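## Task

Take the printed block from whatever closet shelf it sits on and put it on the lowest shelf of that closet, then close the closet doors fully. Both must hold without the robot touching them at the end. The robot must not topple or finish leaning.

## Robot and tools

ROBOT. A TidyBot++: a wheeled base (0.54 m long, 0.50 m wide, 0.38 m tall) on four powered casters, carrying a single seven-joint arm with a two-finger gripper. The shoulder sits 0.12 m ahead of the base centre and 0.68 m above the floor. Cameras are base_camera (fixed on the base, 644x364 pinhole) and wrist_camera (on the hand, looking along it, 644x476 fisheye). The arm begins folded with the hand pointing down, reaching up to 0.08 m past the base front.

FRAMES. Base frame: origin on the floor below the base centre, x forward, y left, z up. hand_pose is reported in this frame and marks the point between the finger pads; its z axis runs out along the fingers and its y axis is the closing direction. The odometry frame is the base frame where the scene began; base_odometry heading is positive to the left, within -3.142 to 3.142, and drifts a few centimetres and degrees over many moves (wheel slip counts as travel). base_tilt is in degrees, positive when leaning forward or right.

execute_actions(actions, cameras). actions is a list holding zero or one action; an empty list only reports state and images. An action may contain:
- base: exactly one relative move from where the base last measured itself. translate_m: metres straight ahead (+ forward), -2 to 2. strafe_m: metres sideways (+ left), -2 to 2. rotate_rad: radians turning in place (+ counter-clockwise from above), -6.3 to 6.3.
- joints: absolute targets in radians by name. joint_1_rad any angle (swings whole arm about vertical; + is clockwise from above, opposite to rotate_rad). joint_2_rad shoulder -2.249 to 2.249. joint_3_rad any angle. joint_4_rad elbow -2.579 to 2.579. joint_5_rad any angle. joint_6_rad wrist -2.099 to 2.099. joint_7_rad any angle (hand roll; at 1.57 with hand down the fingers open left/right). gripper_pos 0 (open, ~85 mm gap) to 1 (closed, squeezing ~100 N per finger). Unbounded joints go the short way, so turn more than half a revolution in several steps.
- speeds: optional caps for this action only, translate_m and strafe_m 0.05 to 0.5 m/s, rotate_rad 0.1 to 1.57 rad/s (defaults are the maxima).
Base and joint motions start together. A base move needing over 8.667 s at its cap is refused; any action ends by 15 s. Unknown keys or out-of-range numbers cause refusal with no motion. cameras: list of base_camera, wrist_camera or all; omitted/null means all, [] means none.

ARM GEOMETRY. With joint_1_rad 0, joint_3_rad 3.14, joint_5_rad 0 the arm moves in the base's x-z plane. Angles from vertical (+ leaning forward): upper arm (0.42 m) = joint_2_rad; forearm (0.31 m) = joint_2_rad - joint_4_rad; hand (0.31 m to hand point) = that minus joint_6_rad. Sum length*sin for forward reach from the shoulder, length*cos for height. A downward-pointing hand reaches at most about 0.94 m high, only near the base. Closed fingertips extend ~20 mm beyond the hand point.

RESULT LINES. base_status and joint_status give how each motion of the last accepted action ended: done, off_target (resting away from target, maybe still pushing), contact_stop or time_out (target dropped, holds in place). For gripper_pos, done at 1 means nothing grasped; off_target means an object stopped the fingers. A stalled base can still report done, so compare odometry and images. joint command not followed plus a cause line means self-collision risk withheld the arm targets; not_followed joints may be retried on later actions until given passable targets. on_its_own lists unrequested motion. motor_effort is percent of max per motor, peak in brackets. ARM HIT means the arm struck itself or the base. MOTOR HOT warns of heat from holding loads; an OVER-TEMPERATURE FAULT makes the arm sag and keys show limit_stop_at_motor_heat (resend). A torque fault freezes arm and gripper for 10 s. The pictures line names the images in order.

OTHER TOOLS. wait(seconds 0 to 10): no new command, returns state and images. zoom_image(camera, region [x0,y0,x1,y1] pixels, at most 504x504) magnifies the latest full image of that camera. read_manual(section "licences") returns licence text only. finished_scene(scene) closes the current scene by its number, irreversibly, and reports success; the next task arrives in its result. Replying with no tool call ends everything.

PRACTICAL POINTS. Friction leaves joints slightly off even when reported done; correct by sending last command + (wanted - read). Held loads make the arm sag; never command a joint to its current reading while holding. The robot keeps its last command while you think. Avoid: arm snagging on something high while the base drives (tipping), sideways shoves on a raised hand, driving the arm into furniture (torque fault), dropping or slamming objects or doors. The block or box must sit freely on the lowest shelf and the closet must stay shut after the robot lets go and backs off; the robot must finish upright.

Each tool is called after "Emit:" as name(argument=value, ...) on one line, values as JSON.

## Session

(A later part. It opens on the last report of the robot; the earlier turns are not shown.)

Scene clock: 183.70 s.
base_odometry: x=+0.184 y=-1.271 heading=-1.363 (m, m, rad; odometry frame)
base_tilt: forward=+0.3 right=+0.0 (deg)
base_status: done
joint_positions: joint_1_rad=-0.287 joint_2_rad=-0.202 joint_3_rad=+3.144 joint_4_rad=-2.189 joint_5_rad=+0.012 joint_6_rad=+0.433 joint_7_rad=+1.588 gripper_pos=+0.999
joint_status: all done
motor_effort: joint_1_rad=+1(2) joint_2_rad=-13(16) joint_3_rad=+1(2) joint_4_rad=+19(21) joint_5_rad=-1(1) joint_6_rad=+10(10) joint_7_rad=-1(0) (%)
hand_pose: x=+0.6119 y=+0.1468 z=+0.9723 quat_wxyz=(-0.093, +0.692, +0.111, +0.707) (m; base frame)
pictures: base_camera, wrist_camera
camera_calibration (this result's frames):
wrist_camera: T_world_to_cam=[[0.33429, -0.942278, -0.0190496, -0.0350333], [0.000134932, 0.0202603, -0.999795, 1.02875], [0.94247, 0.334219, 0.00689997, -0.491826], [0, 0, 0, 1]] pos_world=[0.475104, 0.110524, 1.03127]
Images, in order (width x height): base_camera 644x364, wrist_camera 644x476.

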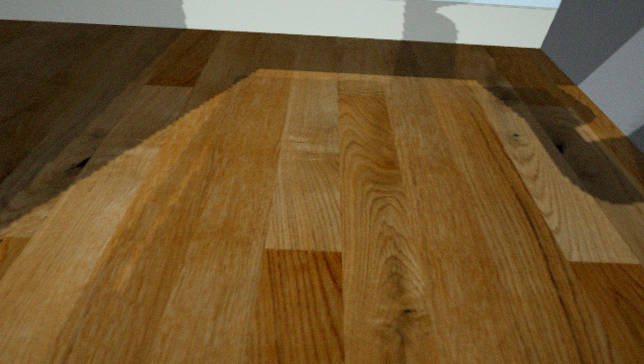

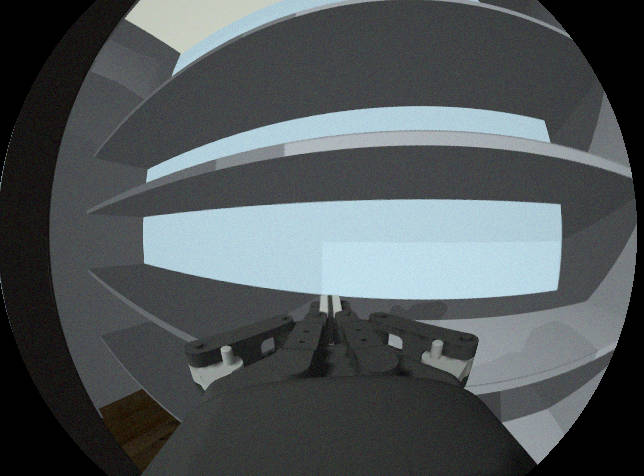

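Emit:
execute_actions(actions=[{"base":{"translate_m":-0.1},"joints":{"joint_6_rad":-0.2,"joint_1_rad":-0.15}}])

Scene clock: 190.47 s.
base_odometry: x=+0.163 y=-1.173 heading=-1.362 (m, m, rad; odometry frame)
base_tilt: forward=+0.3 right=+0.0 (deg)
base_status: done
joint_positions: joint_1_rad=-0.162 joint_2_rad=-0.202 joint_3_rad=+3.144 joint_4_rad=-2.184 joint_5_rad=+0.012 joint_6_rad=-0.172 joint_7_rad=+1.588 gripper_pos=+0.999
joint_status: all done
motor_effort: joint_1_rad=+0(1) joint_2_rad=-12(15) joint_3_rad=+1(2) joint_4_rad=+19(21) joint_5_rad=+0(1) joint_6_rad=+8(9) joint_7_rad=-1(0) (%)
hand_pose: x=+0.5767 y=+0.0740 z=+0.7972 quat_wxyz=(-0.030, +0.877, +0.082, +0.473) (m; base frame)
pictures: base_camera, wrist_camera
camera_calibration (this result's frames):
wrist_camera: T_world_to_cam=[[0.188779, -0.981067, -0.0432397, 0.010964], [-0.555262, -0.0703209, -0.828697, 1.04574], [0.809967, 0.18045, -0.558025, 0.105088], [0, 0, 0, 1]] pos_world=[0.493473, 0.0653308, 0.925719]
Images, in order (width x height): base_camera 644x364, wrist_camera 644x476.

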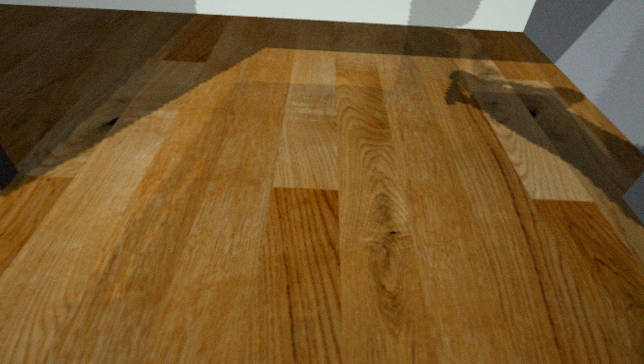

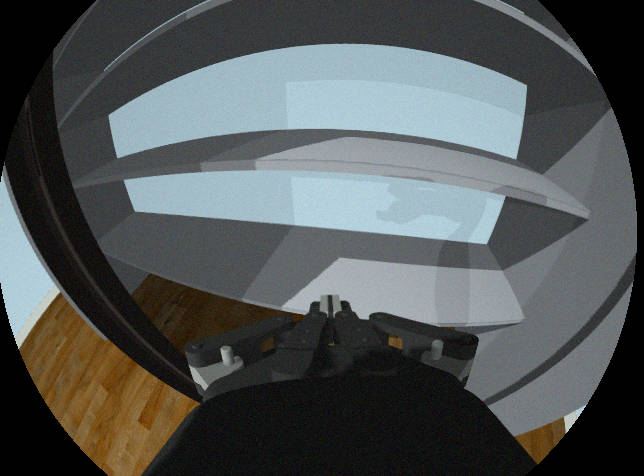

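Emit:
execute_actions(actions=[{"joints":{"joint_1_rad":0,"joint_2_rad":0.0,"joint_4_rad":-0.35,"joint_6_rad":-1.22}}])

Scene clock: 206.90 s.
base_odometry: x=+0.163 y=-1.173 heading=-1.362 (m, m, rad; odometry frame)
base_tilt: forward=+0.2 right=+0.0 (deg)
base_status: not commanded
joint_positions: joint_1_rad=-0.018 joint_2_rad=-0.024 joint_3_rad=+3.144 joint_4_rad=-0.368 joint_5_rad=+0.012 joint_6_rad=-1.174 joint_7_rad=+1.588 gripper_pos=+0.999
joint_status: all done
motor_effort: joint_1_rad=+0(0) joint_2_rad=-10(17) joint_3_rad=+1(1) joint_4_rad=+10(21) joint_5_rad=-1(1) joint_6_rad=+10(11) joint_7_rad=-1(0) (%)
hand_pose: x=+0.5255 y=+0.0040 z=+1.4150 quat_wxyz=(+0.006, +0.688, +0.009, +0.726) (m; base frame)
pictures: base_camera, wrist_camera
camera_calibration (this result's frames):
wrist_camera: T_world_to_cam=[[0.0568402, -0.998103, -0.0236635, 0.0203295], [0.0419714, 0.0260697, -0.998779, 1.45083], [0.997501, 0.0557776, 0.0433736, -0.445082], [0, 0, 0, 1]] pos_world=[0.381921, 0.00729373, 1.46885]
Images, in order (width x height): base_camera 644x364, wrist_camera 644x476.

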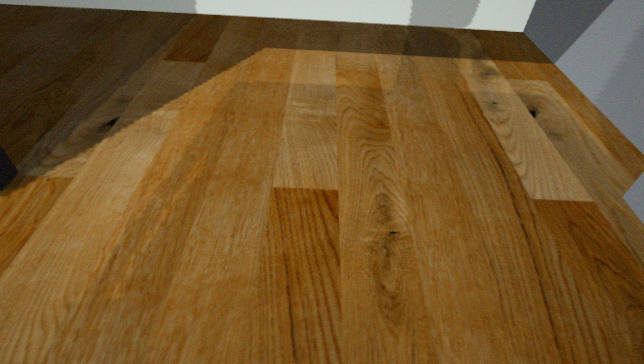

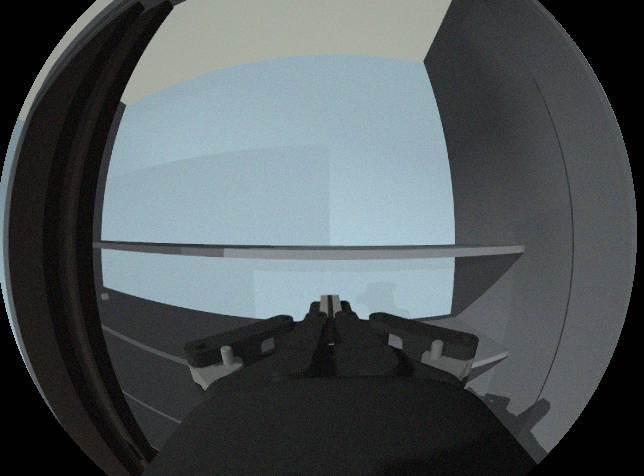

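Emit:
zoom_image(camera="wrist_camera", region=[80, 230, 200, 350])

Region (80, 230, 200, 350) of wrist_camera's 644x476 image, scaled by 4.200.

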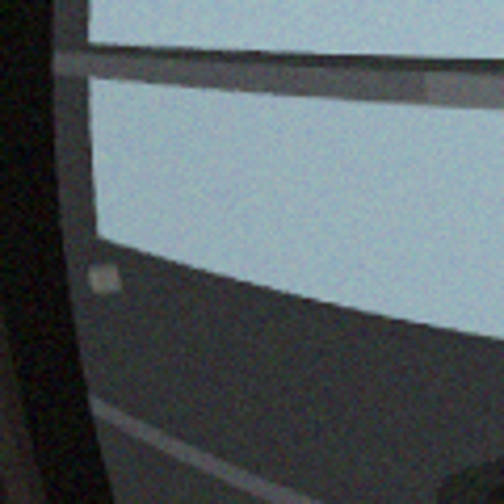

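Emit:
execute_actions(actions=[{"base":{"translate_m":-0.3},"joints":{"joint_1_rad":0,"joint_2_rad":-0.2,"joint_4_rad":-2.174,"joint_6_rad":0.404,"joint_7_rad":0.0}}], cameras=[])

Emit:
execute_actions(actions=[{"base":{"strafe_m":1.30}}])

Scene clock: 237.57 s.
base_odometry: x=+0.101 y=-0.880 heading=-1.363 (m, m, rad; odometry frame)
base_tilt: forward=+0.2 right=+0.0 (deg)
base_status: done
joint_positions: joint_1_rad=-0.017 joint_2_rad=-0.178 joint_3_rad=+3.144 joint_4_rad=-2.156 joint_5_rad=+0.012 joint_6_rad=+0.358 joint_7_rad=+0.038 gripper_pos=+0.999
joint_status: all done
motor_effort: joint_1_rad=+1(1) joint_2_rad=-13(20) joint_3_rad=+1(0) joint_4_rad=+20(23) joint_5_rad=-1(1) joint_6_rad=+9(11) joint_7_rad=-1(1) (%)
hand_pose: x=+0.6441 y=+0.0101 z=+0.9556 quat_wxyz=(-0.480, +0.529, -0.495, +0.495) (m; base frame)
pictures: none
No camera images: the call's "cameras" was empty. Leave "cameras" out to get every camera's image.

Scene clock: 241.53 s.
base_odometry: x=+1.373 y=-0.611 heading=-1.363 (m, m, rad; odometry frame)
base_tilt: forward=+0.2 right=-0.1 (deg)
base_status: done
joint_positions: joint_1_rad=-0.012 joint_2_rad=-0.178 joint_3_rad=+3.144 joint_4_rad=-2.157 joint_5_rad=+0.012 joint_6_rad=+0.359 joint_7_rad=+0.038 gripper_pos=+0.999
joint_status: not commanded
motor_effort: joint_1_rad=+0(2) joint_2_rad=-14(14) joint_3_rad=+0(2) joint_4_rad=+20(20) joint_5_rad=+0(0) joint_6_rad=+10(10) joint_7_rad=-1(0) (%)
hand_pose: x=+0.6439 y=+0.0078 z=+0.9563 quat_wxyz=(-0.479, +0.528, -0.495, +0.496) (m; base frame)
pictures: base_camera, wrist_camera
camera_calibration (this result's frames):
wrist_camera: T_world_to_cam=[[0.00332859, -0.00107293, -0.999994, 0.966919], [-0.0254744, 0.999675, -0.00115738, 0.0694037], [0.99967, 0.0254781, 0.00330017, -0.506362], [0, 0, 0, 1]] pos_world=[0.504745, -0.0554426, 0.968665]
Images, in order (width x height): base_camera 644x364, wrist_camera 644x476.

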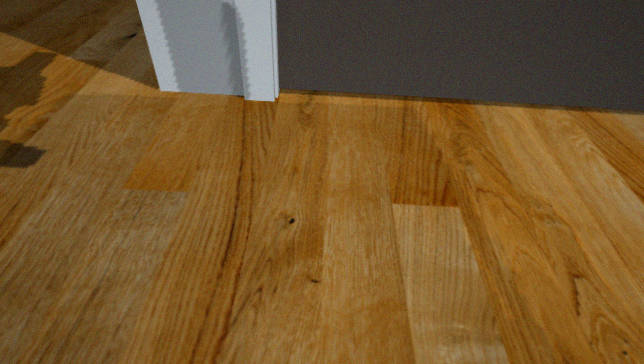

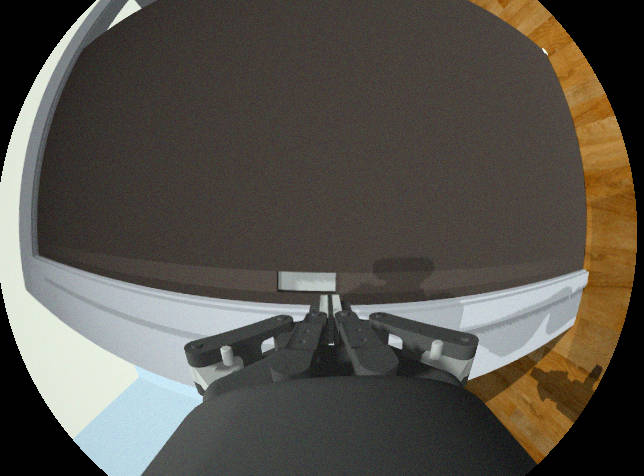

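Emit:
execute_actions(actions=[{"base":{"strafe_m":0.015},"speeds":{"strafe_m":0.05},"joints":{"joint_4_rad":-2.125,"joint_6_rad":0.43}}], cameras=[])

Emit:
execute_actions(actions=[{"base":{"translate_m":0.11},"speeds":{"translate_m":0.1}}], cameras=["wrist_camera"])

Scene clock: 251.73 s.
base_odometry: x=+1.388 y=-0.608 heading=-1.363 (m, m, rad; odometry frame)
base_tilt: forward=+0.2 right=+0.0 (deg)
base_status: done
joint_positions: joint_1_rad=-0.011 joint_2_rad=-0.181 joint_3_rad=+3.143 joint_4_rad=-2.136 joint_5_rad=+0.012 joint_6_rad=+0.388 joint_7_rad=+0.038 gripper_pos=+0.999
joint_status: all done
motor_effort: joint_1_rad=+1(1) joint_2_rad=-14(14) joint_3_rad=+1(2) joint_4_rad=+20(22) joint_5_rad=-1(0) joint_6_rad=+9(10) joint_7_rad=+0(1) (%)
hand_pose: x=+0.6460 y=+0.0076 z=+0.9789 quat_wxyz=(-0.492, +0.515, -0.483, +0.510) (m; base frame)
pictures: none
No camera images: the call's "cameras" was empty. Leave "cameras" out to get every camera's image.

Scene clock: 253.40 s.
base_odometry: x=+1.411 y=-0.715 heading=-1.363 (m, m, rad; odometry frame)
base_tilt: forward=+0.2 right=+0.0 (deg)
base_status: done
joint_positions: joint_1_rad=-0.011 joint_2_rad=-0.188 joint_3_rad=+3.143 joint_4_rad=-2.136 joint_5_rad=+0.012 joint_6_rad=+0.388 joint_7_rad=+0.038 gripper_pos=+0.999
joint_status: not commanded
motor_effort: joint_1_rad=+0(0) joint_2_rad=-14(16) joint_3_rad=+1(1) joint_4_rad=+20(21) joint_5_rad=-1(0) joint_6_rad=+10(10) joint_7_rad=-1(0) (%)
hand_pose: x=+0.6439 y=+0.0076 z=+0.9828 quat_wxyz=(-0.494, +0.513, -0.481, +0.512) (m; base frame)
pictures: wrist_camera
camera_calibration (this result's frames):
wrist_camera: T_world_to_cam=[[0.0624789, -0.000391814, -0.998046, 0.953417], [-0.0251035, 0.999683, -0.00196396, 0.0701969], [0.997731, 0.0251771, 0.0624492, -0.563286], [0, 0, 0, 1]] pos_world=[0.504202, -0.0556192, 0.986869]
Images, in order (width x height): wrist_camera 644x476.

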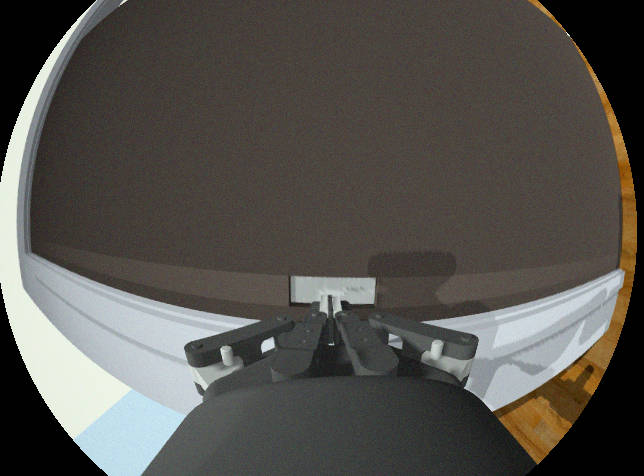

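Emit:
execute_actions(actions=[{"base":{"translate_m":0.055},"speeds":{"translate_m":0.05}}], cameras=["wrist_camera"])

Emit:
zoom_image(camera="wrist_camera", region=[260, 270, 410, 340])

Scene clock: 259.23 s.
base_odometry: x=+1.422 y=-0.769 heading=-1.362 (m, m, rad; odometry frame)
base_tilt: forward=+0.2 right=+0.0 (deg)
base_status: done
joint_positions: joint_1_rad=-0.011 joint_2_rad=-0.190 joint_3_rad=+3.143 joint_4_rad=-2.136 joint_5_rad=+0.012 joint_6_rad=+0.388 joint_7_rad=+0.038 gripper_pos=+0.999
joint_status: not commanded
motor_effort: joint_1_rad=+0(1) joint_2_rad=-14(17) joint_3_rad=+1(2) joint_4_rad=+20(21) joint_5_rad=+0(1) joint_6_rad=+10(10) joint_7_rad=-1(0) (%)
hand_pose: x=+0.6434 y=+0.0076 z=+0.9836 quat_wxyz=(-0.494, +0.512, -0.481, +0.512) (m; base frame)
pictures: wrist_camera
camera_calibration (this result's frames):
wrist_camera: T_world_to_cam=[[0.0640292, -0.000374328, -0.997948, 0.953145], [-0.0251018, 0.999683, -0.00198553, 0.0702119], [0.997632, 0.0251774, 0.0639995, -0.564356], [0, 0, 0, 1]] pos_world=[0.503753, -0.0556238, 0.987447]
Images, in order (width x height): wrist_camera 644x476.

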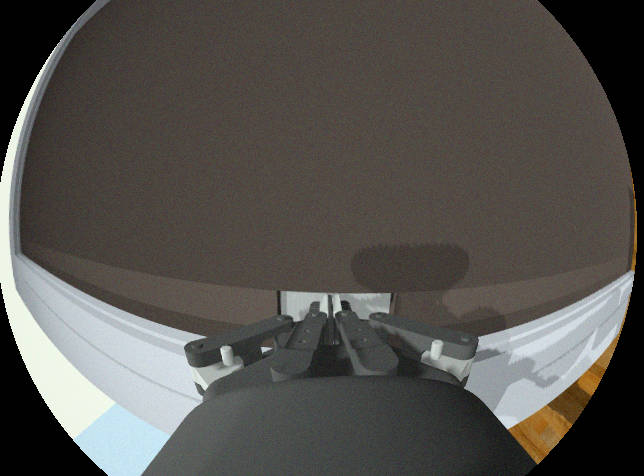

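Region (260, 270, 410, 340) of wrist_camera's 644x476 image, scaled by 3.360; it fills the top 235 rows of this view, and the rest is white.

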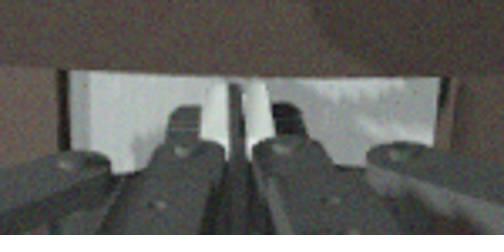

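Emit:
execute_actions(actions=[{"base":{"translate_m":0.022},"speeds":{"translate_m":0.05}}], cameras=["wrist_camera"])

Emit:
zoom_image(camera="wrist_camera", region=[260, 270, 410, 340])

Scene clock: 262.37 s.
base_odometry: x=+1.427 y=-0.791 heading=-1.362 (m, m, rad; odometry frame)
base_tilt: forward=+0.2 right=+0.0 (deg)
base_status: done
joint_positions: joint_1_rad=-0.011 joint_2_rad=-0.215 joint_3_rad=+3.143 joint_4_rad=-2.156 joint_5_rad=+0.012 joint_6_rad=+0.388 joint_7_rad=+0.038 gripper_pos=+0.999
joint_status: not commanded
motor_effort: joint_1_rad=+0(1) joint_2_rad=-9(14) joint_3_rad=+1(0) joint_4_rad=+24(29) joint_5_rad=-1(0) joint_6_rad=+12(13) joint_7_rad=-1(1) (%)
hand_pose: x=+0.6334 y=+0.0073 z=+0.9849 quat_wxyz=(-0.495, +0.511, -0.480, +0.513) (m; base frame)
pictures: wrist_camera
camera_calibration (this result's frames):
wrist_camera: T_world_to_cam=[[0.0697126, -0.000290812, -0.997567, 0.951064], [-0.0248692, 0.999689, -0.00202935, 0.0700798], [0.997257, 0.0249502, 0.0696836, -0.559828], [0, 0, 0, 1]] pos_world=[0.493735, -0.0558136, 0.987903]
Images, in order (width x height): wrist_camera 644x476.

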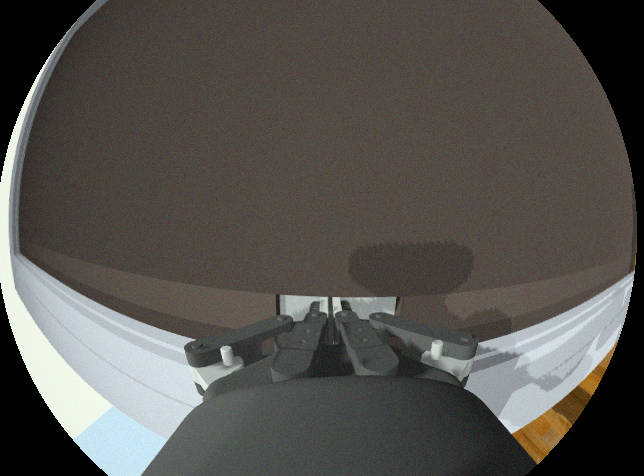

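Region (260, 270, 410, 340) of wrist_camera's 644x476 image, scaled by 3.360; it fills the top 235 rows of this view, and the rest is white.

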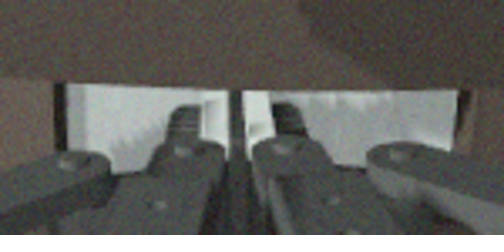

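Emit:
execute_actions(actions=[{"base":{"strafe_m":-0.18},"speeds":{"strafe_m":0.06}}])

Scene clock: 267.43 s.
base_odometry: x=+1.251 y=-0.828 heading=-1.362 (m, m, rad; odometry frame)
base_tilt: forward=+0.2 right=-0.1 (deg)
base_status: done
joint_positions: joint_1_rad=-0.052 joint_2_rad=-0.218 joint_3_rad=+3.080 joint_4_rad=-2.156 joint_5_rad=+0.012 joint_6_rad=+0.388 joint_7_rad=+0.038 gripper_pos=+0.999
joint_status: not commanded
motor_effort: joint_1_rad=+9(14) joint_2_rad=-6(14) joint_3_rad=+12(17) joint_4_rad=+29(30) joint_5_rad=-3(5) joint_6_rad=+14(15) joint_7_rad=+0(0) (%)
hand_pose: x=+0.6282 y=+0.0642 z=+0.9855 quat_wxyz=(-0.518, +0.537, -0.449, +0.491) (m; base frame)
pictures: base_camera, wrist_camera
camera_calibration (this result's frames):
wrist_camera: T_world_to_cam=[[0.0726216, -0.00639999, -0.997339, 0.950448], [-0.127545, 0.991709, -0.0156511, 0.0915509], [0.989171, 0.128342, 0.0712032, -0.55912], [0, 0, 0, 1]] pos_world=[0.495719, -0.0129505, 0.989163]
Images, in order (width x height): base_camera 644x364, wrist_camera 644x476.

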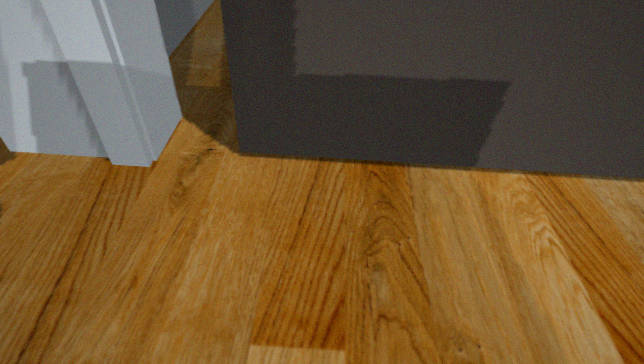

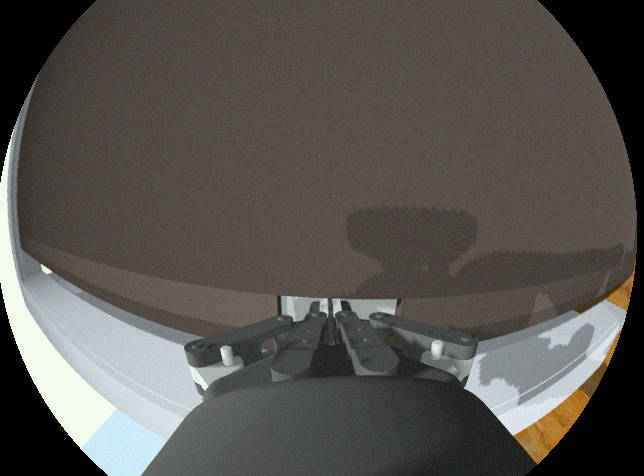

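Emit:
execute_actions(actions=[{"base":{"strafe_m":-0.08},"speeds":{"strafe_m":0.05}}])

Scene clock: 276.47 s.
base_odometry: x=+1.173 y=-0.845 heading=-1.361 (m, m, rad; odometry frame)
base_tilt: forward=+0.2 right=+0.0 (deg)
base_status: done
joint_positions: joint_1_rad=-0.061 joint_2_rad=-0.223 joint_3_rad=+3.071 joint_4_rad=-2.160 joint_5_rad=+0.012 joint_6_rad=+0.388 joint_7_rad=+0.038 gripper_pos=+0.999
joint_status: not commanded
motor_effort: joint_1_rad=+10(15) joint_2_rad=-5(13) joint_3_rad=+13(19) joint_4_rad=+30(31) joint_5_rad=-4(6) joint_6_rad=+15(15) joint_7_rad=+0(0) (%)
hand_pose: x=+0.6249 y=+0.0735 z=+0.9856 quat_wxyz=(-0.522, +0.542, -0.443, +0.487) (m; base frame)
pictures: base_camera, wrist_camera
camera_calibration (this result's frames):
wrist_camera: T_world_to_cam=[[0.073913, -0.00731561, -0.997238, 0.949951], [-0.144822, 0.989294, -0.0179912, 0.0951669], [0.986693, 0.145752, 0.0720622, -0.557654], [0, 0, 0, 1]] pos_world=[0.493802, -0.00591963, 0.989225]
Images, in order (width x height): base_camera 644x364, wrist_camera 644x476.

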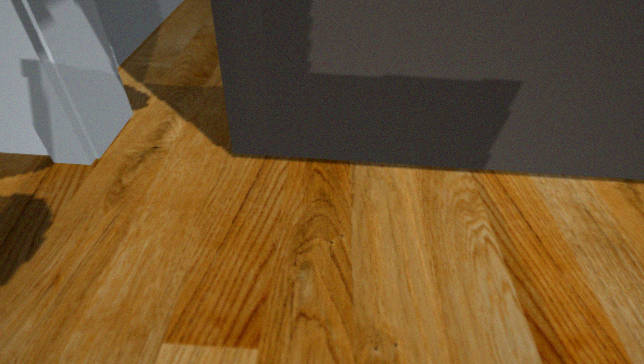

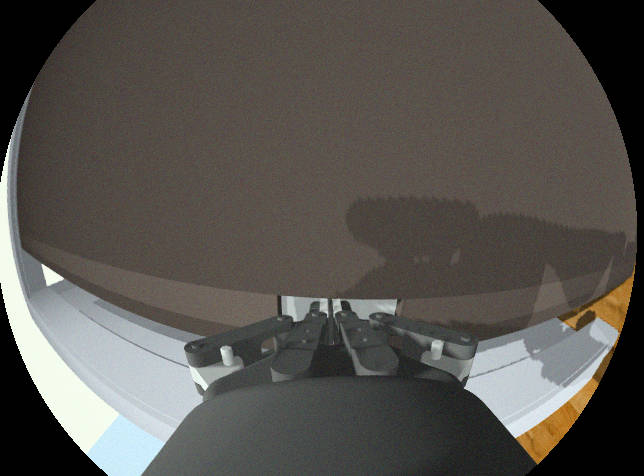

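Emit:
execute_actions(actions=[{"base":{"strafe_m":0.06},"speeds":{"strafe_m":0.1}}], cameras=[])

Emit:
execute_actions(actions=[{"base":{"translate_m":-0.05},"speeds":{"translate_m":0.1},"joints":{"joint_1_rad":0.0,"joint_3_rad":3.14}}], cameras=[])

Emit:
execute_actions(actions=[{"base":{"strafe_m":0.13}}])

Scene clock: 286.50 s.
base_odometry: x=+1.232 y=-0.832 heading=-1.361 (m, m, rad; odometry frame)
base_tilt: forward=+0.2 right=+0.0 (deg)
base_status: done
joint_positions: joint_1_rad=-0.010 joint_2_rad=-0.233 joint_3_rad=+3.127 joint_4_rad=-2.169 joint_5_rad=+0.012 joint_6_rad=+0.388 joint_7_rad=+0.038 gripper_pos=+0.999
joint_status: not commanded
motor_effort: joint_1_rad=+1(10) joint_2_rad=-2(5) joint_3_rad=+2(12) joint_4_rad=+32(32) joint_5_rad=-1(3) joint_6_rad=+15(15) joint_7_rad=+0(1) (%)
hand_pose: x=+0.6264 y=+0.0162 z=+0.9855 quat_wxyz=(-0.499, +0.514, -0.474, +0.512) (m; base frame)
pictures: none
No camera images: the call's "cameras" was empty. Leave "cameras" out to get every camera's image.

Scene clock: 287.57 s.
base_odometry: x=+1.221 y=-0.783 heading=-1.361 (m, m, rad; odometry frame)
base_tilt: forward=+0.2 right=+0.0 (deg)
base_status: done
joint_positions: joint_1_rad=-0.010 joint_2_rad=-0.197 joint_3_rad=+3.129 joint_4_rad=-2.135 joint_5_rad=+0.012 joint_6_rad=+0.388 joint_7_rad=+0.038 gripper_pos=+0.999
joint_status: all done
motor_effort: joint_1_rad=+0(0) joint_2_rad=-13(16) joint_3_rad=+1(2) joint_4_rad=+20(31) joint_5_rad=+0(1) joint_6_rad=+9(15) joint_7_rad=+0(0) (%)
hand_pose: x=+0.6409 y=+0.0150 z=+0.9879 quat_wxyz=(-0.499, +0.514, -0.475, +0.512) (m; base frame)
pictures: none
No camera images: the call's "cameras" was empty. Leave "cameras" out to get every camera's image.

Scene clock: 288.97 s.
base_odometry: x=+1.348 y=-0.756 heading=-1.361 (m, m, rad; odometry frame)
base_tilt: forward=+0.2 right=+0.0 (deg)
base_status: done
joint_positions: joint_1_rad=-0.010 joint_2_rad=-0.197 joint_3_rad=+3.132 joint_4_rad=-2.135 joint_5_rad=+0.012 joint_6_rad=+0.389 joint_7_rad=+0.038 gripper_pos=+0.999
joint_status: not commanded
motor_effort: joint_1_rad=+0(2) joint_2_rad=-13(15) joint_3_rad=+1(3) joint_4_rad=+20(20) joint_5_rad=-1(0) joint_6_rad=+10(10) joint_7_rad=+0(0) (%)
hand_pose: x=+0.6410 y=+0.0131 z=+0.9880 quat_wxyz=(-0.498, +0.513, -0.476, +0.512) (m; base frame)
pictures: base_camera, wrist_camera
camera_calibration (this result's frames):
wrist_camera: T_world_to_cam=[[0.0724917, -0.00176944, -0.997367, 0.951651], [-0.0345195, 0.999395, -0.00428202, 0.0729017], [0.996771, 0.0347391, 0.0723868, -0.5702], [0, 0, 0, 1]] pos_world=[0.501889, -0.0513655, 0.990733]
Images, in order (width x height): base_camera 644x364, wrist_camera 644x476.

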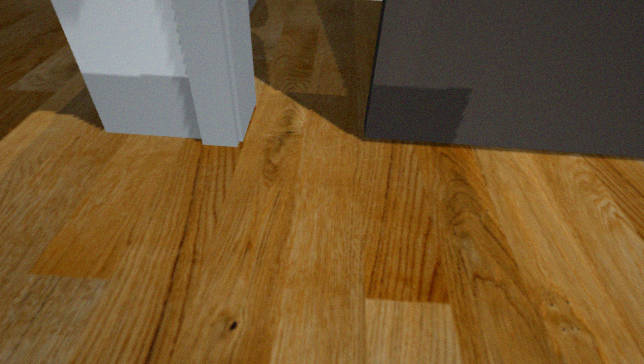

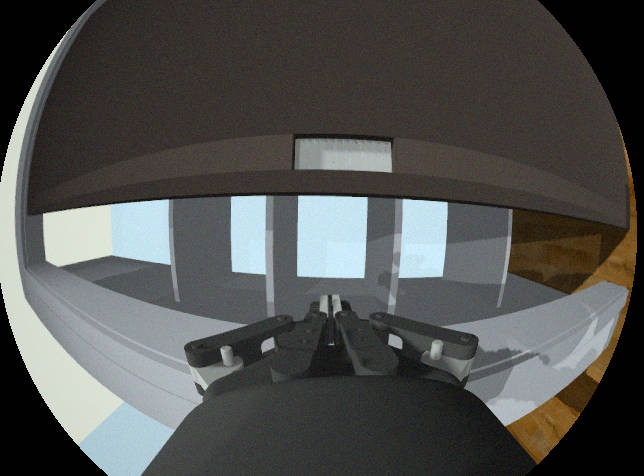

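Emit:
execute_actions(actions=[{"base":{"translate_m":0.125},"speeds":{"translate_m":0.15}}], cameras=["wrist_camera"])

Emit:
execute_actions(actions=[{"base":{"strafe_m":-0.45},"speeds":{"strafe_m":0.1}}])

Scene clock: 294.70 s.
base_odometry: x=+1.375 y=-0.878 heading=-1.361 (m, m, rad; odometry frame)
base_tilt: forward=+0.3 right=+0.0 (deg)
base_status: done
joint_positions: joint_1_rad=-0.010 joint_2_rad=-0.197 joint_3_rad=+3.132 joint_4_rad=-2.135 joint_5_rad=+0.012 joint_6_rad=+0.389 joint_7_rad=+0.038 gripper_pos=+0.999
joint_status: not commanded
motor_effort: joint_1_rad=+0(0) joint_2_rad=-13(16) joint_3_rad=+1(1) joint_4_rad=+20(20) joint_5_rad=-1(1) joint_6_rad=+10(10) joint_7_rad=-1(0) (%)
hand_pose: x=+0.6409 y=+0.0131 z=+0.9881 quat_wxyz=(-0.498, +0.513, -0.476, +0.512) (m; base frame)
pictures: wrist_camera
camera_calibration (this result's frames):
wrist_camera: T_world_to_cam=[[0.0729937, -0.00175907, -0.997331, 0.95148], [-0.0345223, 0.999395, -0.00428936, 0.0729089], [0.996735, 0.0347432, 0.0728888, -0.570644], [0, 0, 0, 1]] pos_world=[0.501845, -0.0513651, 0.990847]
Images, in order (width x height): wrist_camera 644x476.

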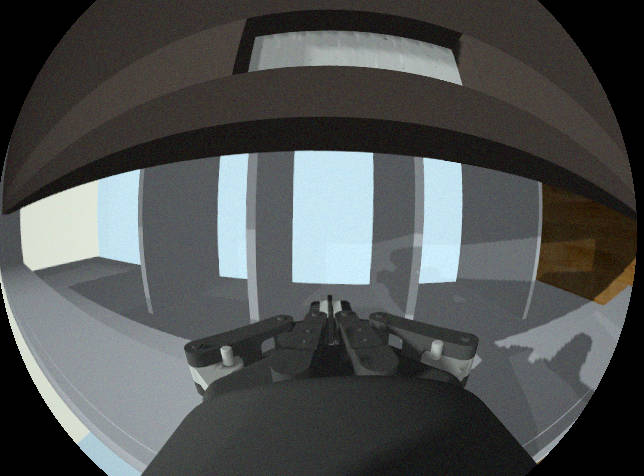

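Scene clock: 300.03 s.
base_odometry: x=+0.935 y=-0.972 heading=-1.361 (m, m, rad; odometry frame)
base_tilt: forward=+0.2 right=+0.0 (deg)
base_status: done
joint_positions: joint_1_rad=-0.021 joint_2_rad=-0.197 joint_3_rad=+3.120 joint_4_rad=-2.135 joint_5_rad=+0.012 joint_6_rad=+0.389 joint_7_rad=+0.036 gripper_pos=+0.999
joint_status: not commanded
motor_effort: joint_1_rad=+2(13) joint_2_rad=-14(14) joint_3_rad=+2(16) joint_4_rad=+21(21) joint_5_rad=-1(4) joint_6_rad=+10(10) joint_7_rad=+0(1) (%)
hand_pose: x=+0.6403 y=+0.0265 z=+0.9882 quat_wxyz=(-0.504, +0.518, -0.469, +0.506) (m; base frame)
pictures: base_camera, wrist_camera
camera_calibration (this result's frames):
wrist_camera: T_world_to_cam=[[0.0734774, -0.000147406, -0.997297, 0.951264], [-0.0586617, 0.998268, -0.00446954, 0.075223], [0.99557, 0.0588315, 0.0733415, -0.570817], [0, 0, 0, 1]] pos_world=[0.502804, -0.0413704, 0.990893]
Images, in order (width x height): base_camera 644x364, wrist_camera 644x476.

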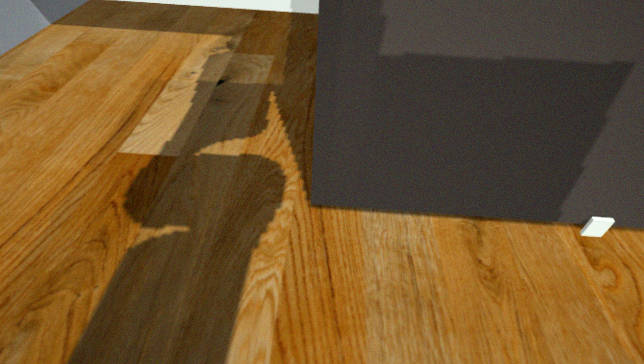

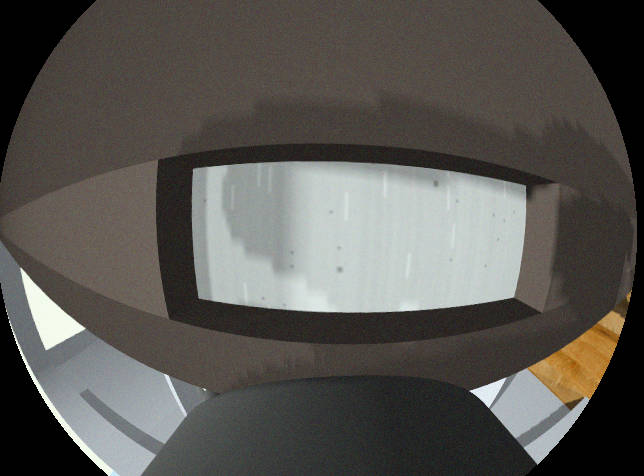

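Emit:
execute_actions(actions=[{"base":{"translate_m":-0.035},"speeds":{"translate_m":0.05}}], cameras=["wrist_camera"])

Emit:
execute_actions(actions=[{"base":{"strafe_m":-0.27},"speeds":{"strafe_m":0.08}}])

Scene clock: 307.03 s.
base_odometry: x=+0.927 y=-0.938 heading=-1.361 (m, m, rad; odometry frame)
base_tilt: forward=+0.2 right=+0.0 (deg)
base_status: done
joint_positions: joint_1_rad=-0.018 joint_2_rad=-0.197 joint_3_rad=+3.124 joint_4_rad=-2.135 joint_5_rad=+0.012 joint_6_rad=+0.389 joint_7_rad=+0.036 gripper_pos=+0.999
joint_status: not commanded
motor_effort: joint_1_rad=+0(1) joint_2_rad=-13(17) joint_3_rad=+1(2) joint_4_rad=+20(21) joint_5_rad=-1(1) joint_6_rad=+9(10) joint_7_rad=+0(0) (%)
hand_pose: x=+0.6405 y=+0.0221 z=+0.9883 quat_wxyz=(-0.503, +0.516, -0.472, +0.508) (m; base frame)
pictures: wrist_camera
camera_calibration (this result's frames):
wrist_camera: T_world_to_cam=[[0.0736248, 0.00010239, -0.997286, 0.951233], [-0.0507353, 0.998705, -0.003643, 0.0737184], [0.995995, 0.0508658, 0.0735347, -0.571066], [0, 0, 0, 1]] pos_world=[0.502484, -0.0446726, 0.990913]
Images, in order (width x height): wrist_camera 644x476.

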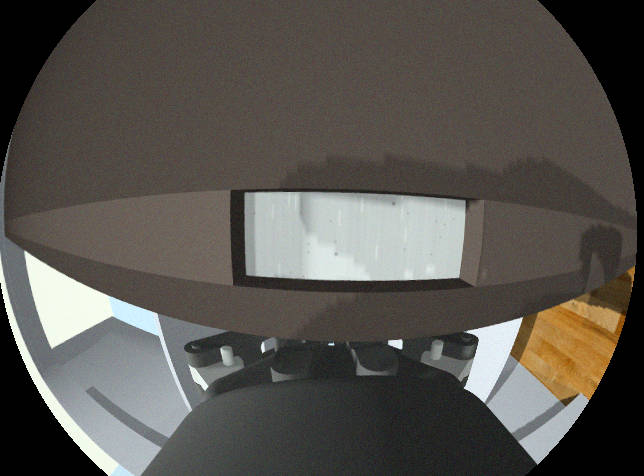

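Scene clock: 311.03 s.
base_odometry: x=+0.663 y=-0.994 heading=-1.361 (m, m, rad; odometry frame)
base_tilt: forward=+0.2 right=+0.0 (deg)
base_status: done
joint_positions: joint_1_rad=-0.042 joint_2_rad=-0.229 joint_3_rad=+3.091 joint_4_rad=-2.162 joint_5_rad=+0.012 joint_6_rad=+0.390 joint_7_rad=+0.034 gripper_pos=+0.999
joint_status: not commanded
motor_effort: joint_1_rad=+6(13) joint_2_rad=-2(14) joint_3_rad=+9(16) joint_4_rad=+31(31) joint_5_rad=-2(4) joint_6_rad=+15(15) joint_7_rad=+0(0) (%)
hand_pose: x=+0.6256 y=+0.0523 z=+0.9885 quat_wxyz=(-0.516, +0.529, -0.454, +0.497) (m; base frame)
pictures: base_camera, wrist_camera
camera_calibration (this result's frames):
wrist_camera: T_world_to_cam=[[0.0792391, -0.00153846, -0.996854, 0.948587], [-0.10626, 0.994288, -0.00998099, 0.083972], [0.991176, 0.106716, 0.0786231, -0.562681], [0, 0, 0, 1]] pos_world=[0.491474, -0.0219858, 0.990681]
Images, in order (width x height): base_camera 644x364, wrist_camera 644x476.

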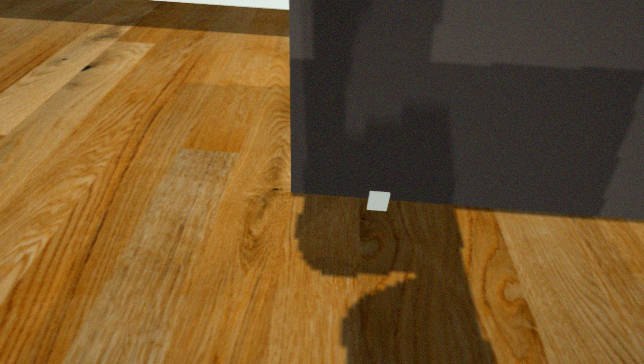

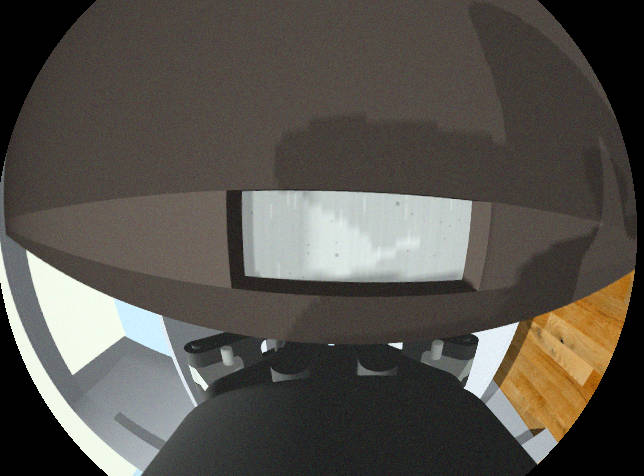

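Emit:
execute_actions(actions=[{"base":{"translate_m":-0.025},"speeds":{"translate_m":0.05}}], cameras=[])

Emit:
execute_actions(actions=[{"base":{"strafe_m":-0.06},"speeds":{"strafe_m":0.05}}])

Scene clock: 321.90 s.
base_odometry: x=+0.658 y=-0.970 heading=-1.360 (m, m, rad; odometry frame)
base_tilt: forward=+0.2 right=+0.0 (deg)
base_status: done
joint_positions: joint_1_rad=-0.039 joint_2_rad=-0.207 joint_3_rad=+3.100 joint_4_rad=-2.137 joint_5_rad=+0.012 joint_6_rad=+0.390 joint_7_rad=+0.034 gripper_pos=+0.999
joint_status: not commanded
motor_effort: joint_1_rad=+7(6) joint_2_rad=-14(15) joint_3_rad=+7(8) joint_4_rad=+20(30) joint_5_rad=-2(2) joint_6_rad=+10(14) joint_7_rad=+0(1) (%)
hand_pose: x=+0.6356 y=+0.0463 z=+0.9923 quat_wxyz=(-0.515, +0.525, -0.457, +0.500) (m; base frame)
pictures: none
No camera images: the call's "cameras" was empty. Leave "cameras" out to get every camera's image.

Scene clock: 323.63 s.
base_odometry: x=+0.599 y=-0.982 heading=-1.360 (m, m, rad; odometry frame)
base_tilt: forward=+0.2 right=-0.1 (deg)
base_status: done
joint_positions: joint_1_rad=-0.058 joint_2_rad=-0.206 joint_3_rad=+3.074 joint_4_rad=-2.137 joint_5_rad=+0.012 joint_6_rad=+0.391 joint_7_rad=+0.034 gripper_pos=+0.999
joint_status: not commanded
motor_effort: joint_1_rad=+13(14) joint_2_rad=-14(15) joint_3_rad=+16(17) joint_4_rad=+19(21) joint_5_rad=-4(4) joint_6_rad=+9(11) joint_7_rad=+0(0) (%)
hand_pose: x=+0.6327 y=+0.0710 z=+0.9923 quat_wxyz=(-0.525, +0.536, -0.444, +0.490) (m; base frame)
pictures: base_camera, wrist_camera
camera_calibration (this result's frames):
wrist_camera: T_world_to_cam=[[0.0829671, -0.000844671, -0.996552, 0.949186], [-0.139129, 0.990196, -0.0124224, 0.0896869], [0.986793, 0.13968, 0.0820362, -0.574965], [0, 0, 0, 1]] pos_world=[0.501098, -0.00769467, 0.994196]
Images, in order (width x height): base_camera 644x364, wrist_camera 644x476.

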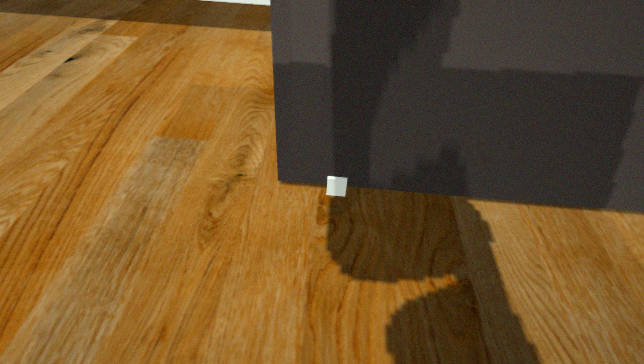

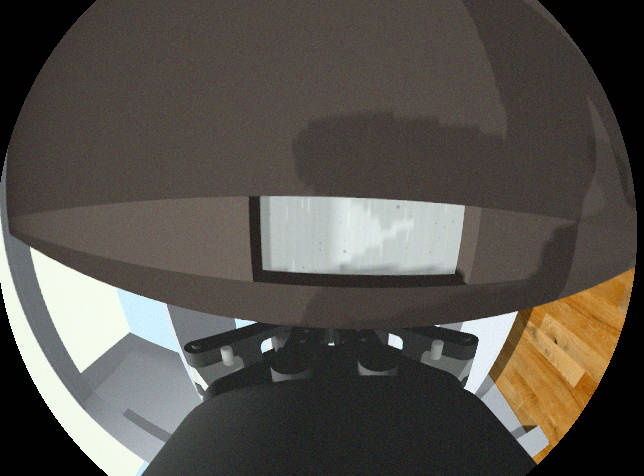

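Emit:
execute_actions(actions=[{"base":{"strafe_m":-0.04},"speeds":{"strafe_m":0.05}}])

Scene clock: 327.60 s.
base_odometry: x=+0.560 y=-0.990 heading=-1.360 (m, m, rad; odometry frame)
base_tilt: forward=+0.2 right=+0.0 (deg)
base_status: done
joint_positions: joint_1_rad=-0.094 joint_2_rad=-0.199 joint_3_rad=+3.032 joint_4_rad=-2.130 joint_5_rad=+0.012 joint_6_rad=+0.392 joint_7_rad=+0.034 gripper_pos=+0.999
joint_status: not commanded
motor_effort: joint_1_rad=+19(21) joint_2_rad=-16(18) joint_3_rad=+22(25) joint_4_rad=+19(20) joint_5_rad=-6(6) joint_6_rad=+10(10) joint_7_rad=+1(1) (%)
hand_pose: x=+0.6278 y=+0.1139 z=+0.9923 quat_wxyz=(-0.542, +0.555, -0.420, +0.471) (m; base frame)
pictures: base_camera, wrist_camera
camera_calibration (this result's frames):
wrist_camera: T_world_to_cam=[[0.0840926, -0.00194718, -0.996456, 0.94891], [-0.216087, 0.976166, -0.0201435, 0.104094], [0.972746, 0.217016, 0.0816676, -0.575763], [0, 0, 0, 1]] pos_world=[0.502768, 0.025184, 0.994665]
Images, in order (width x height): base_camera 644x364, wrist_camera 644x476.

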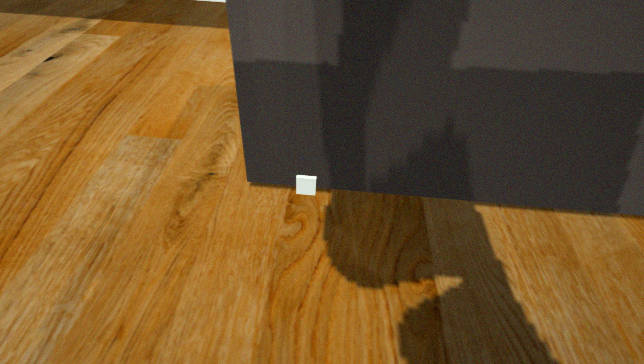

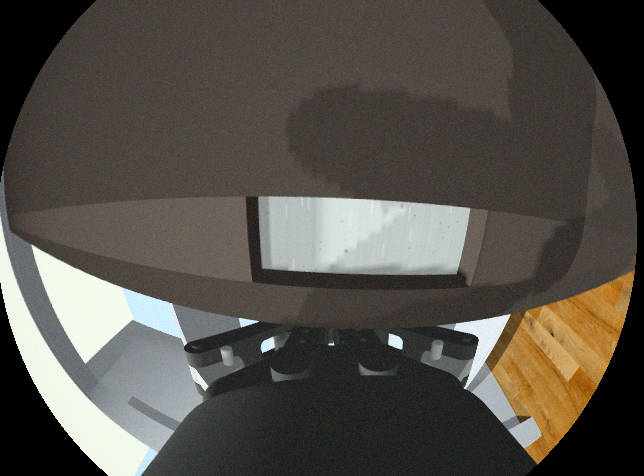

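Emit:
execute_actions(actions=[{"base":{"strafe_m":0.14},"speeds":{"strafe_m":0.1}}], cameras=[])

Emit:
execute_actions(actions=[{"base":{"translate_m":-0.45},"joints":{"joint_1_rad":0,"joint_3_rad":3.14,"joint_7_rad":1.57}}], cameras=[])

Emit:
execute_actions(actions=[{"base":{"rotate_rad":-0.045}}])

Scene clock: 341.33 s.
base_odometry: x=+0.697 y=-0.961 heading=-1.360 (m, m, rad; odometry frame)
base_tilt: forward=+0.2 right=+0.0 (deg)
base_status: done
joint_positions: joint_1_rad=-0.010 joint_2_rad=-0.200 joint_3_rad=+3.133 joint_4_rad=-2.130 joint_5_rad=+0.012 joint_6_rad=+0.392 joint_7_rad=+0.034 gripper_pos=+0.999
joint_status: not commanded
motor_effort: joint_1_rad=+1(18) joint_2_rad=-13(17) joint_3_rad=+1(21) joint_4_rad=+20(23) joint_5_rad=-1(5) joint_6_rad=+10(12) joint_7_rad=-1(1) (%)
hand_pose: x=+0.6406 y=+0.0128 z=+0.9937 quat_wxyz=(-0.502, +0.509, -0.474, +0.514) (m; base frame)
pictures: none
No camera images: the call's "cameras" was empty. Leave "cameras" out to get every camera's image.

Scene clock: 343.60 s.
base_odometry: x=+0.603 y=-0.521 heading=-1.360 (m, m, rad; odometry frame)
base_tilt: forward=+0.2 right=+0.0 (deg)
base_status: done
joint_positions: joint_1_rad=-0.010 joint_2_rad=-0.203 joint_3_rad=+3.133 joint_4_rad=-2.130 joint_5_rad=+0.012 joint_6_rad=+0.392 joint_7_rad=+1.552 gripper_pos=+0.999
joint_status: all done
motor_effort: joint_1_rad=+0(2) joint_2_rad=-13(18) joint_3_rad=+1(1) joint_4_rad=+20(22) joint_5_rad=-1(0) joint_6_rad=+10(11) joint_7_rad=+0(0) (%)
hand_pose: x=+0.6397 y=+0.0128 z=+0.9952 quat_wxyz=(-0.010, +0.694, +0.006, +0.719) (m; base frame)
pictures: none
No camera images: the call's "cameras" was empty. Leave "cameras" out to get every camera's image.

Scene clock: 344.27 s.
base_odometry: x=+0.603 y=-0.520 heading=-1.405 (m, m, rad; odometry frame)
base_tilt: forward=+0.2 right=+0.0 (deg)
base_status: done
joint_positions: joint_1_rad=-0.005 joint_2_rad=-0.203 joint_3_rad=+3.139 joint_4_rad=-2.130 joint_5_rad=+0.012 joint_6_rad=+0.392 joint_7_rad=+1.552 gripper_pos=+0.999
joint_status: not commanded
motor_effort: joint_1_rad=+0(2) joint_2_rad=-13(14) joint_3_rad=+1(4) joint_4_rad=+20(21) joint_5_rad=-1(1) joint_6_rad=+10(9) joint_7_rad=-1(1) (%)
hand_pose: x=+0.6399 y=+0.0071 z=+0.9952 quat_wxyz=(-0.007, +0.694, +0.002, +0.720) (m; base frame)
pictures: base_camera, wrist_camera
camera_calibration (this result's frames):
wrist_camera: T_world_to_cam=[[0.066021, -0.996386, -0.0534375, 0.0307499], [0.0235766, 0.0550971, -0.998203, 1.03765], [0.99754, 0.0646425, 0.027129, -0.52508], [0, 0, 0, 1]] pos_world=[0.497294, 0.00740994, 1.05167]
Images, in order (width x height): base_camera 644x364, wrist_camera 644x476.

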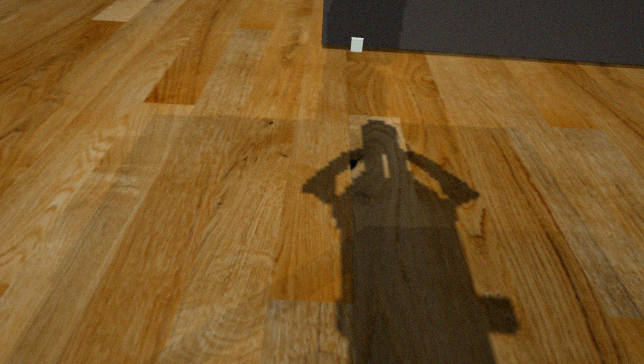

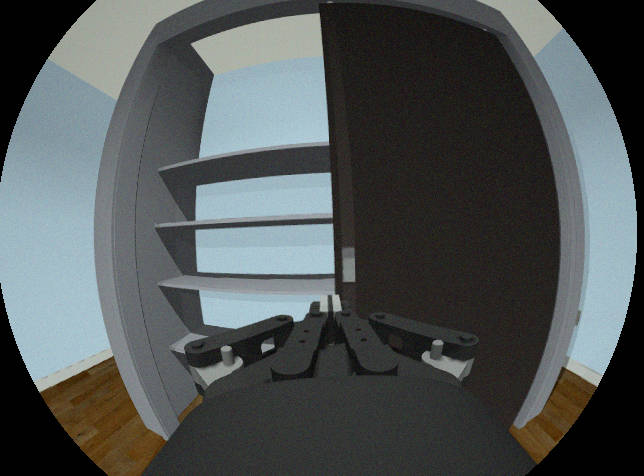

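Emit:
execute_actions(actions=[{"base":{"strafe_m":0.5},"joints":{"joint_2_rad":-0.2,"joint_4_rad":-1.1,"joint_6_rad":-0.97,"gripper_pos":0}}], cameras=[])

Emit:
execute_actions(actions=[{"base":{"translate_m":0.55}}])

Scene clock: 362.10 s.
base_odometry: x=+1.096 y=-0.438 heading=-1.404 (m, m, rad; odometry frame)
base_tilt: forward=+0.2 right=-0.1 (deg)
base_status: done
joint_positions: joint_1_rad=-0.005 joint_2_rad=-0.203 joint_3_rad=+3.136 joint_4_rad=-1.118 joint_5_rad=+0.012 joint_6_rad=-0.926 joint_7_rad=+1.552 gripper_pos=+0.000
joint_status: all done
motor_effort: joint_1_rad=+1(2) joint_2_rad=-10(15) joint_3_rad=+1(4) joint_4_rad=+17(21) joint_5_rad=-1(0) joint_6_rad=+9(10) joint_7_rad=-1(1) (%)
hand_pose: x=+0.5833 y=+0.0037 z=+1.2026 quat_wxyz=(-0.002, +0.796, -0.003, +0.605) (m; base frame)
pictures: none
No camera images: the call's "cameras" was empty. Leave "cameras" out to get every camera's image.

Scene clock: 364.57 s.
base_odometry: x=+1.188 y=-0.980 heading=-1.404 (m, m, rad; odometry frame)
base_tilt: forward=+0.2 right=+0.0 (deg)
base_status: done
joint_positions: joint_1_rad=-0.005 joint_2_rad=-0.197 joint_3_rad=+3.136 joint_4_rad=-1.116 joint_5_rad=+0.012 joint_6_rad=-0.929 joint_7_rad=+1.552 gripper_pos=+0.000
joint_status: not commanded
motor_effort: joint_1_rad=+0(1) joint_2_rad=-11(14) joint_3_rad=+0(2) joint_4_rad=+18(18) joint_5_rad=-1(1) joint_6_rad=+9(10) joint_7_rad=+0(0) (%)
hand_pose: x=+0.5859 y=+0.0037 z=+1.1998 quat_wxyz=(-0.002, +0.798, -0.003, +0.603) (m; base frame)
pictures: base_camera, wrist_camera
camera_calibration (this result's frames):
wrist_camera: T_world_to_cam=[[0.0342123, -0.997092, -0.0680905, 0.0780877], [-0.284124, 0.0556156, -0.957173, 1.37434], [0.958177, 0.0520933, -0.281396, -0.0832843], [0, 0, 0, 1]] pos_world=[0.467612, 0.00576478, 1.29736]
Images, in order (width x height): base_camera 644x364, wrist_camera 644x476.

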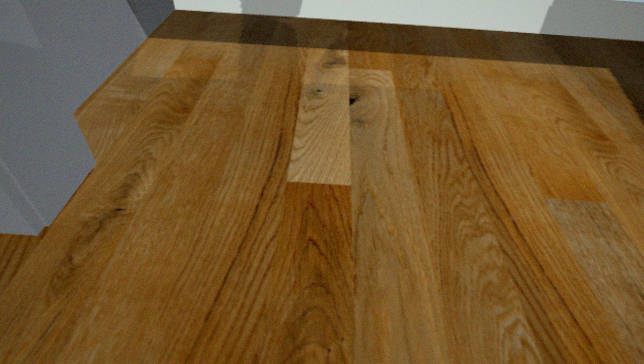

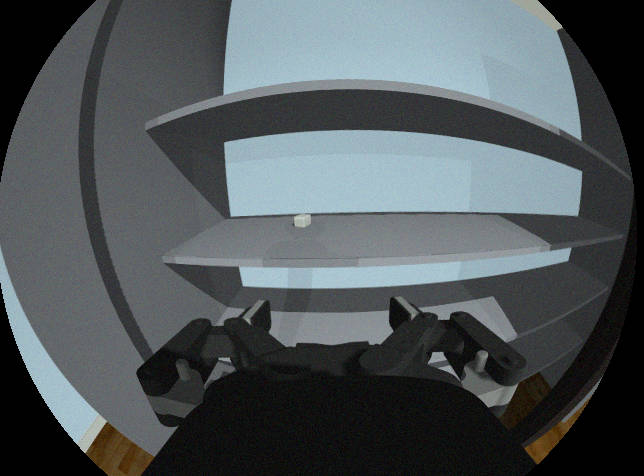

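Emit:
zoom_image(camera="wrist_camera", region=[270, 195, 340, 265])

Region (270, 195, 340, 265) of wrist_camera's 644x476 image, scaled by 7.200.

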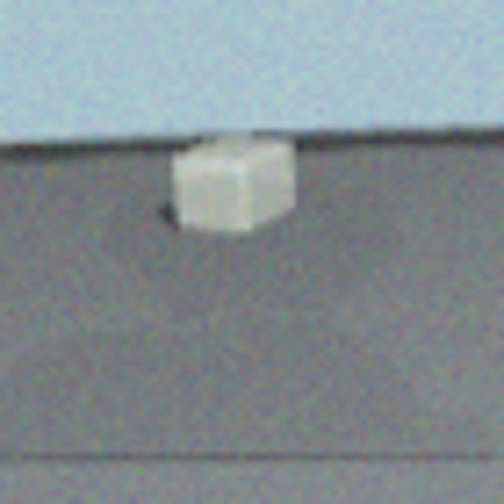

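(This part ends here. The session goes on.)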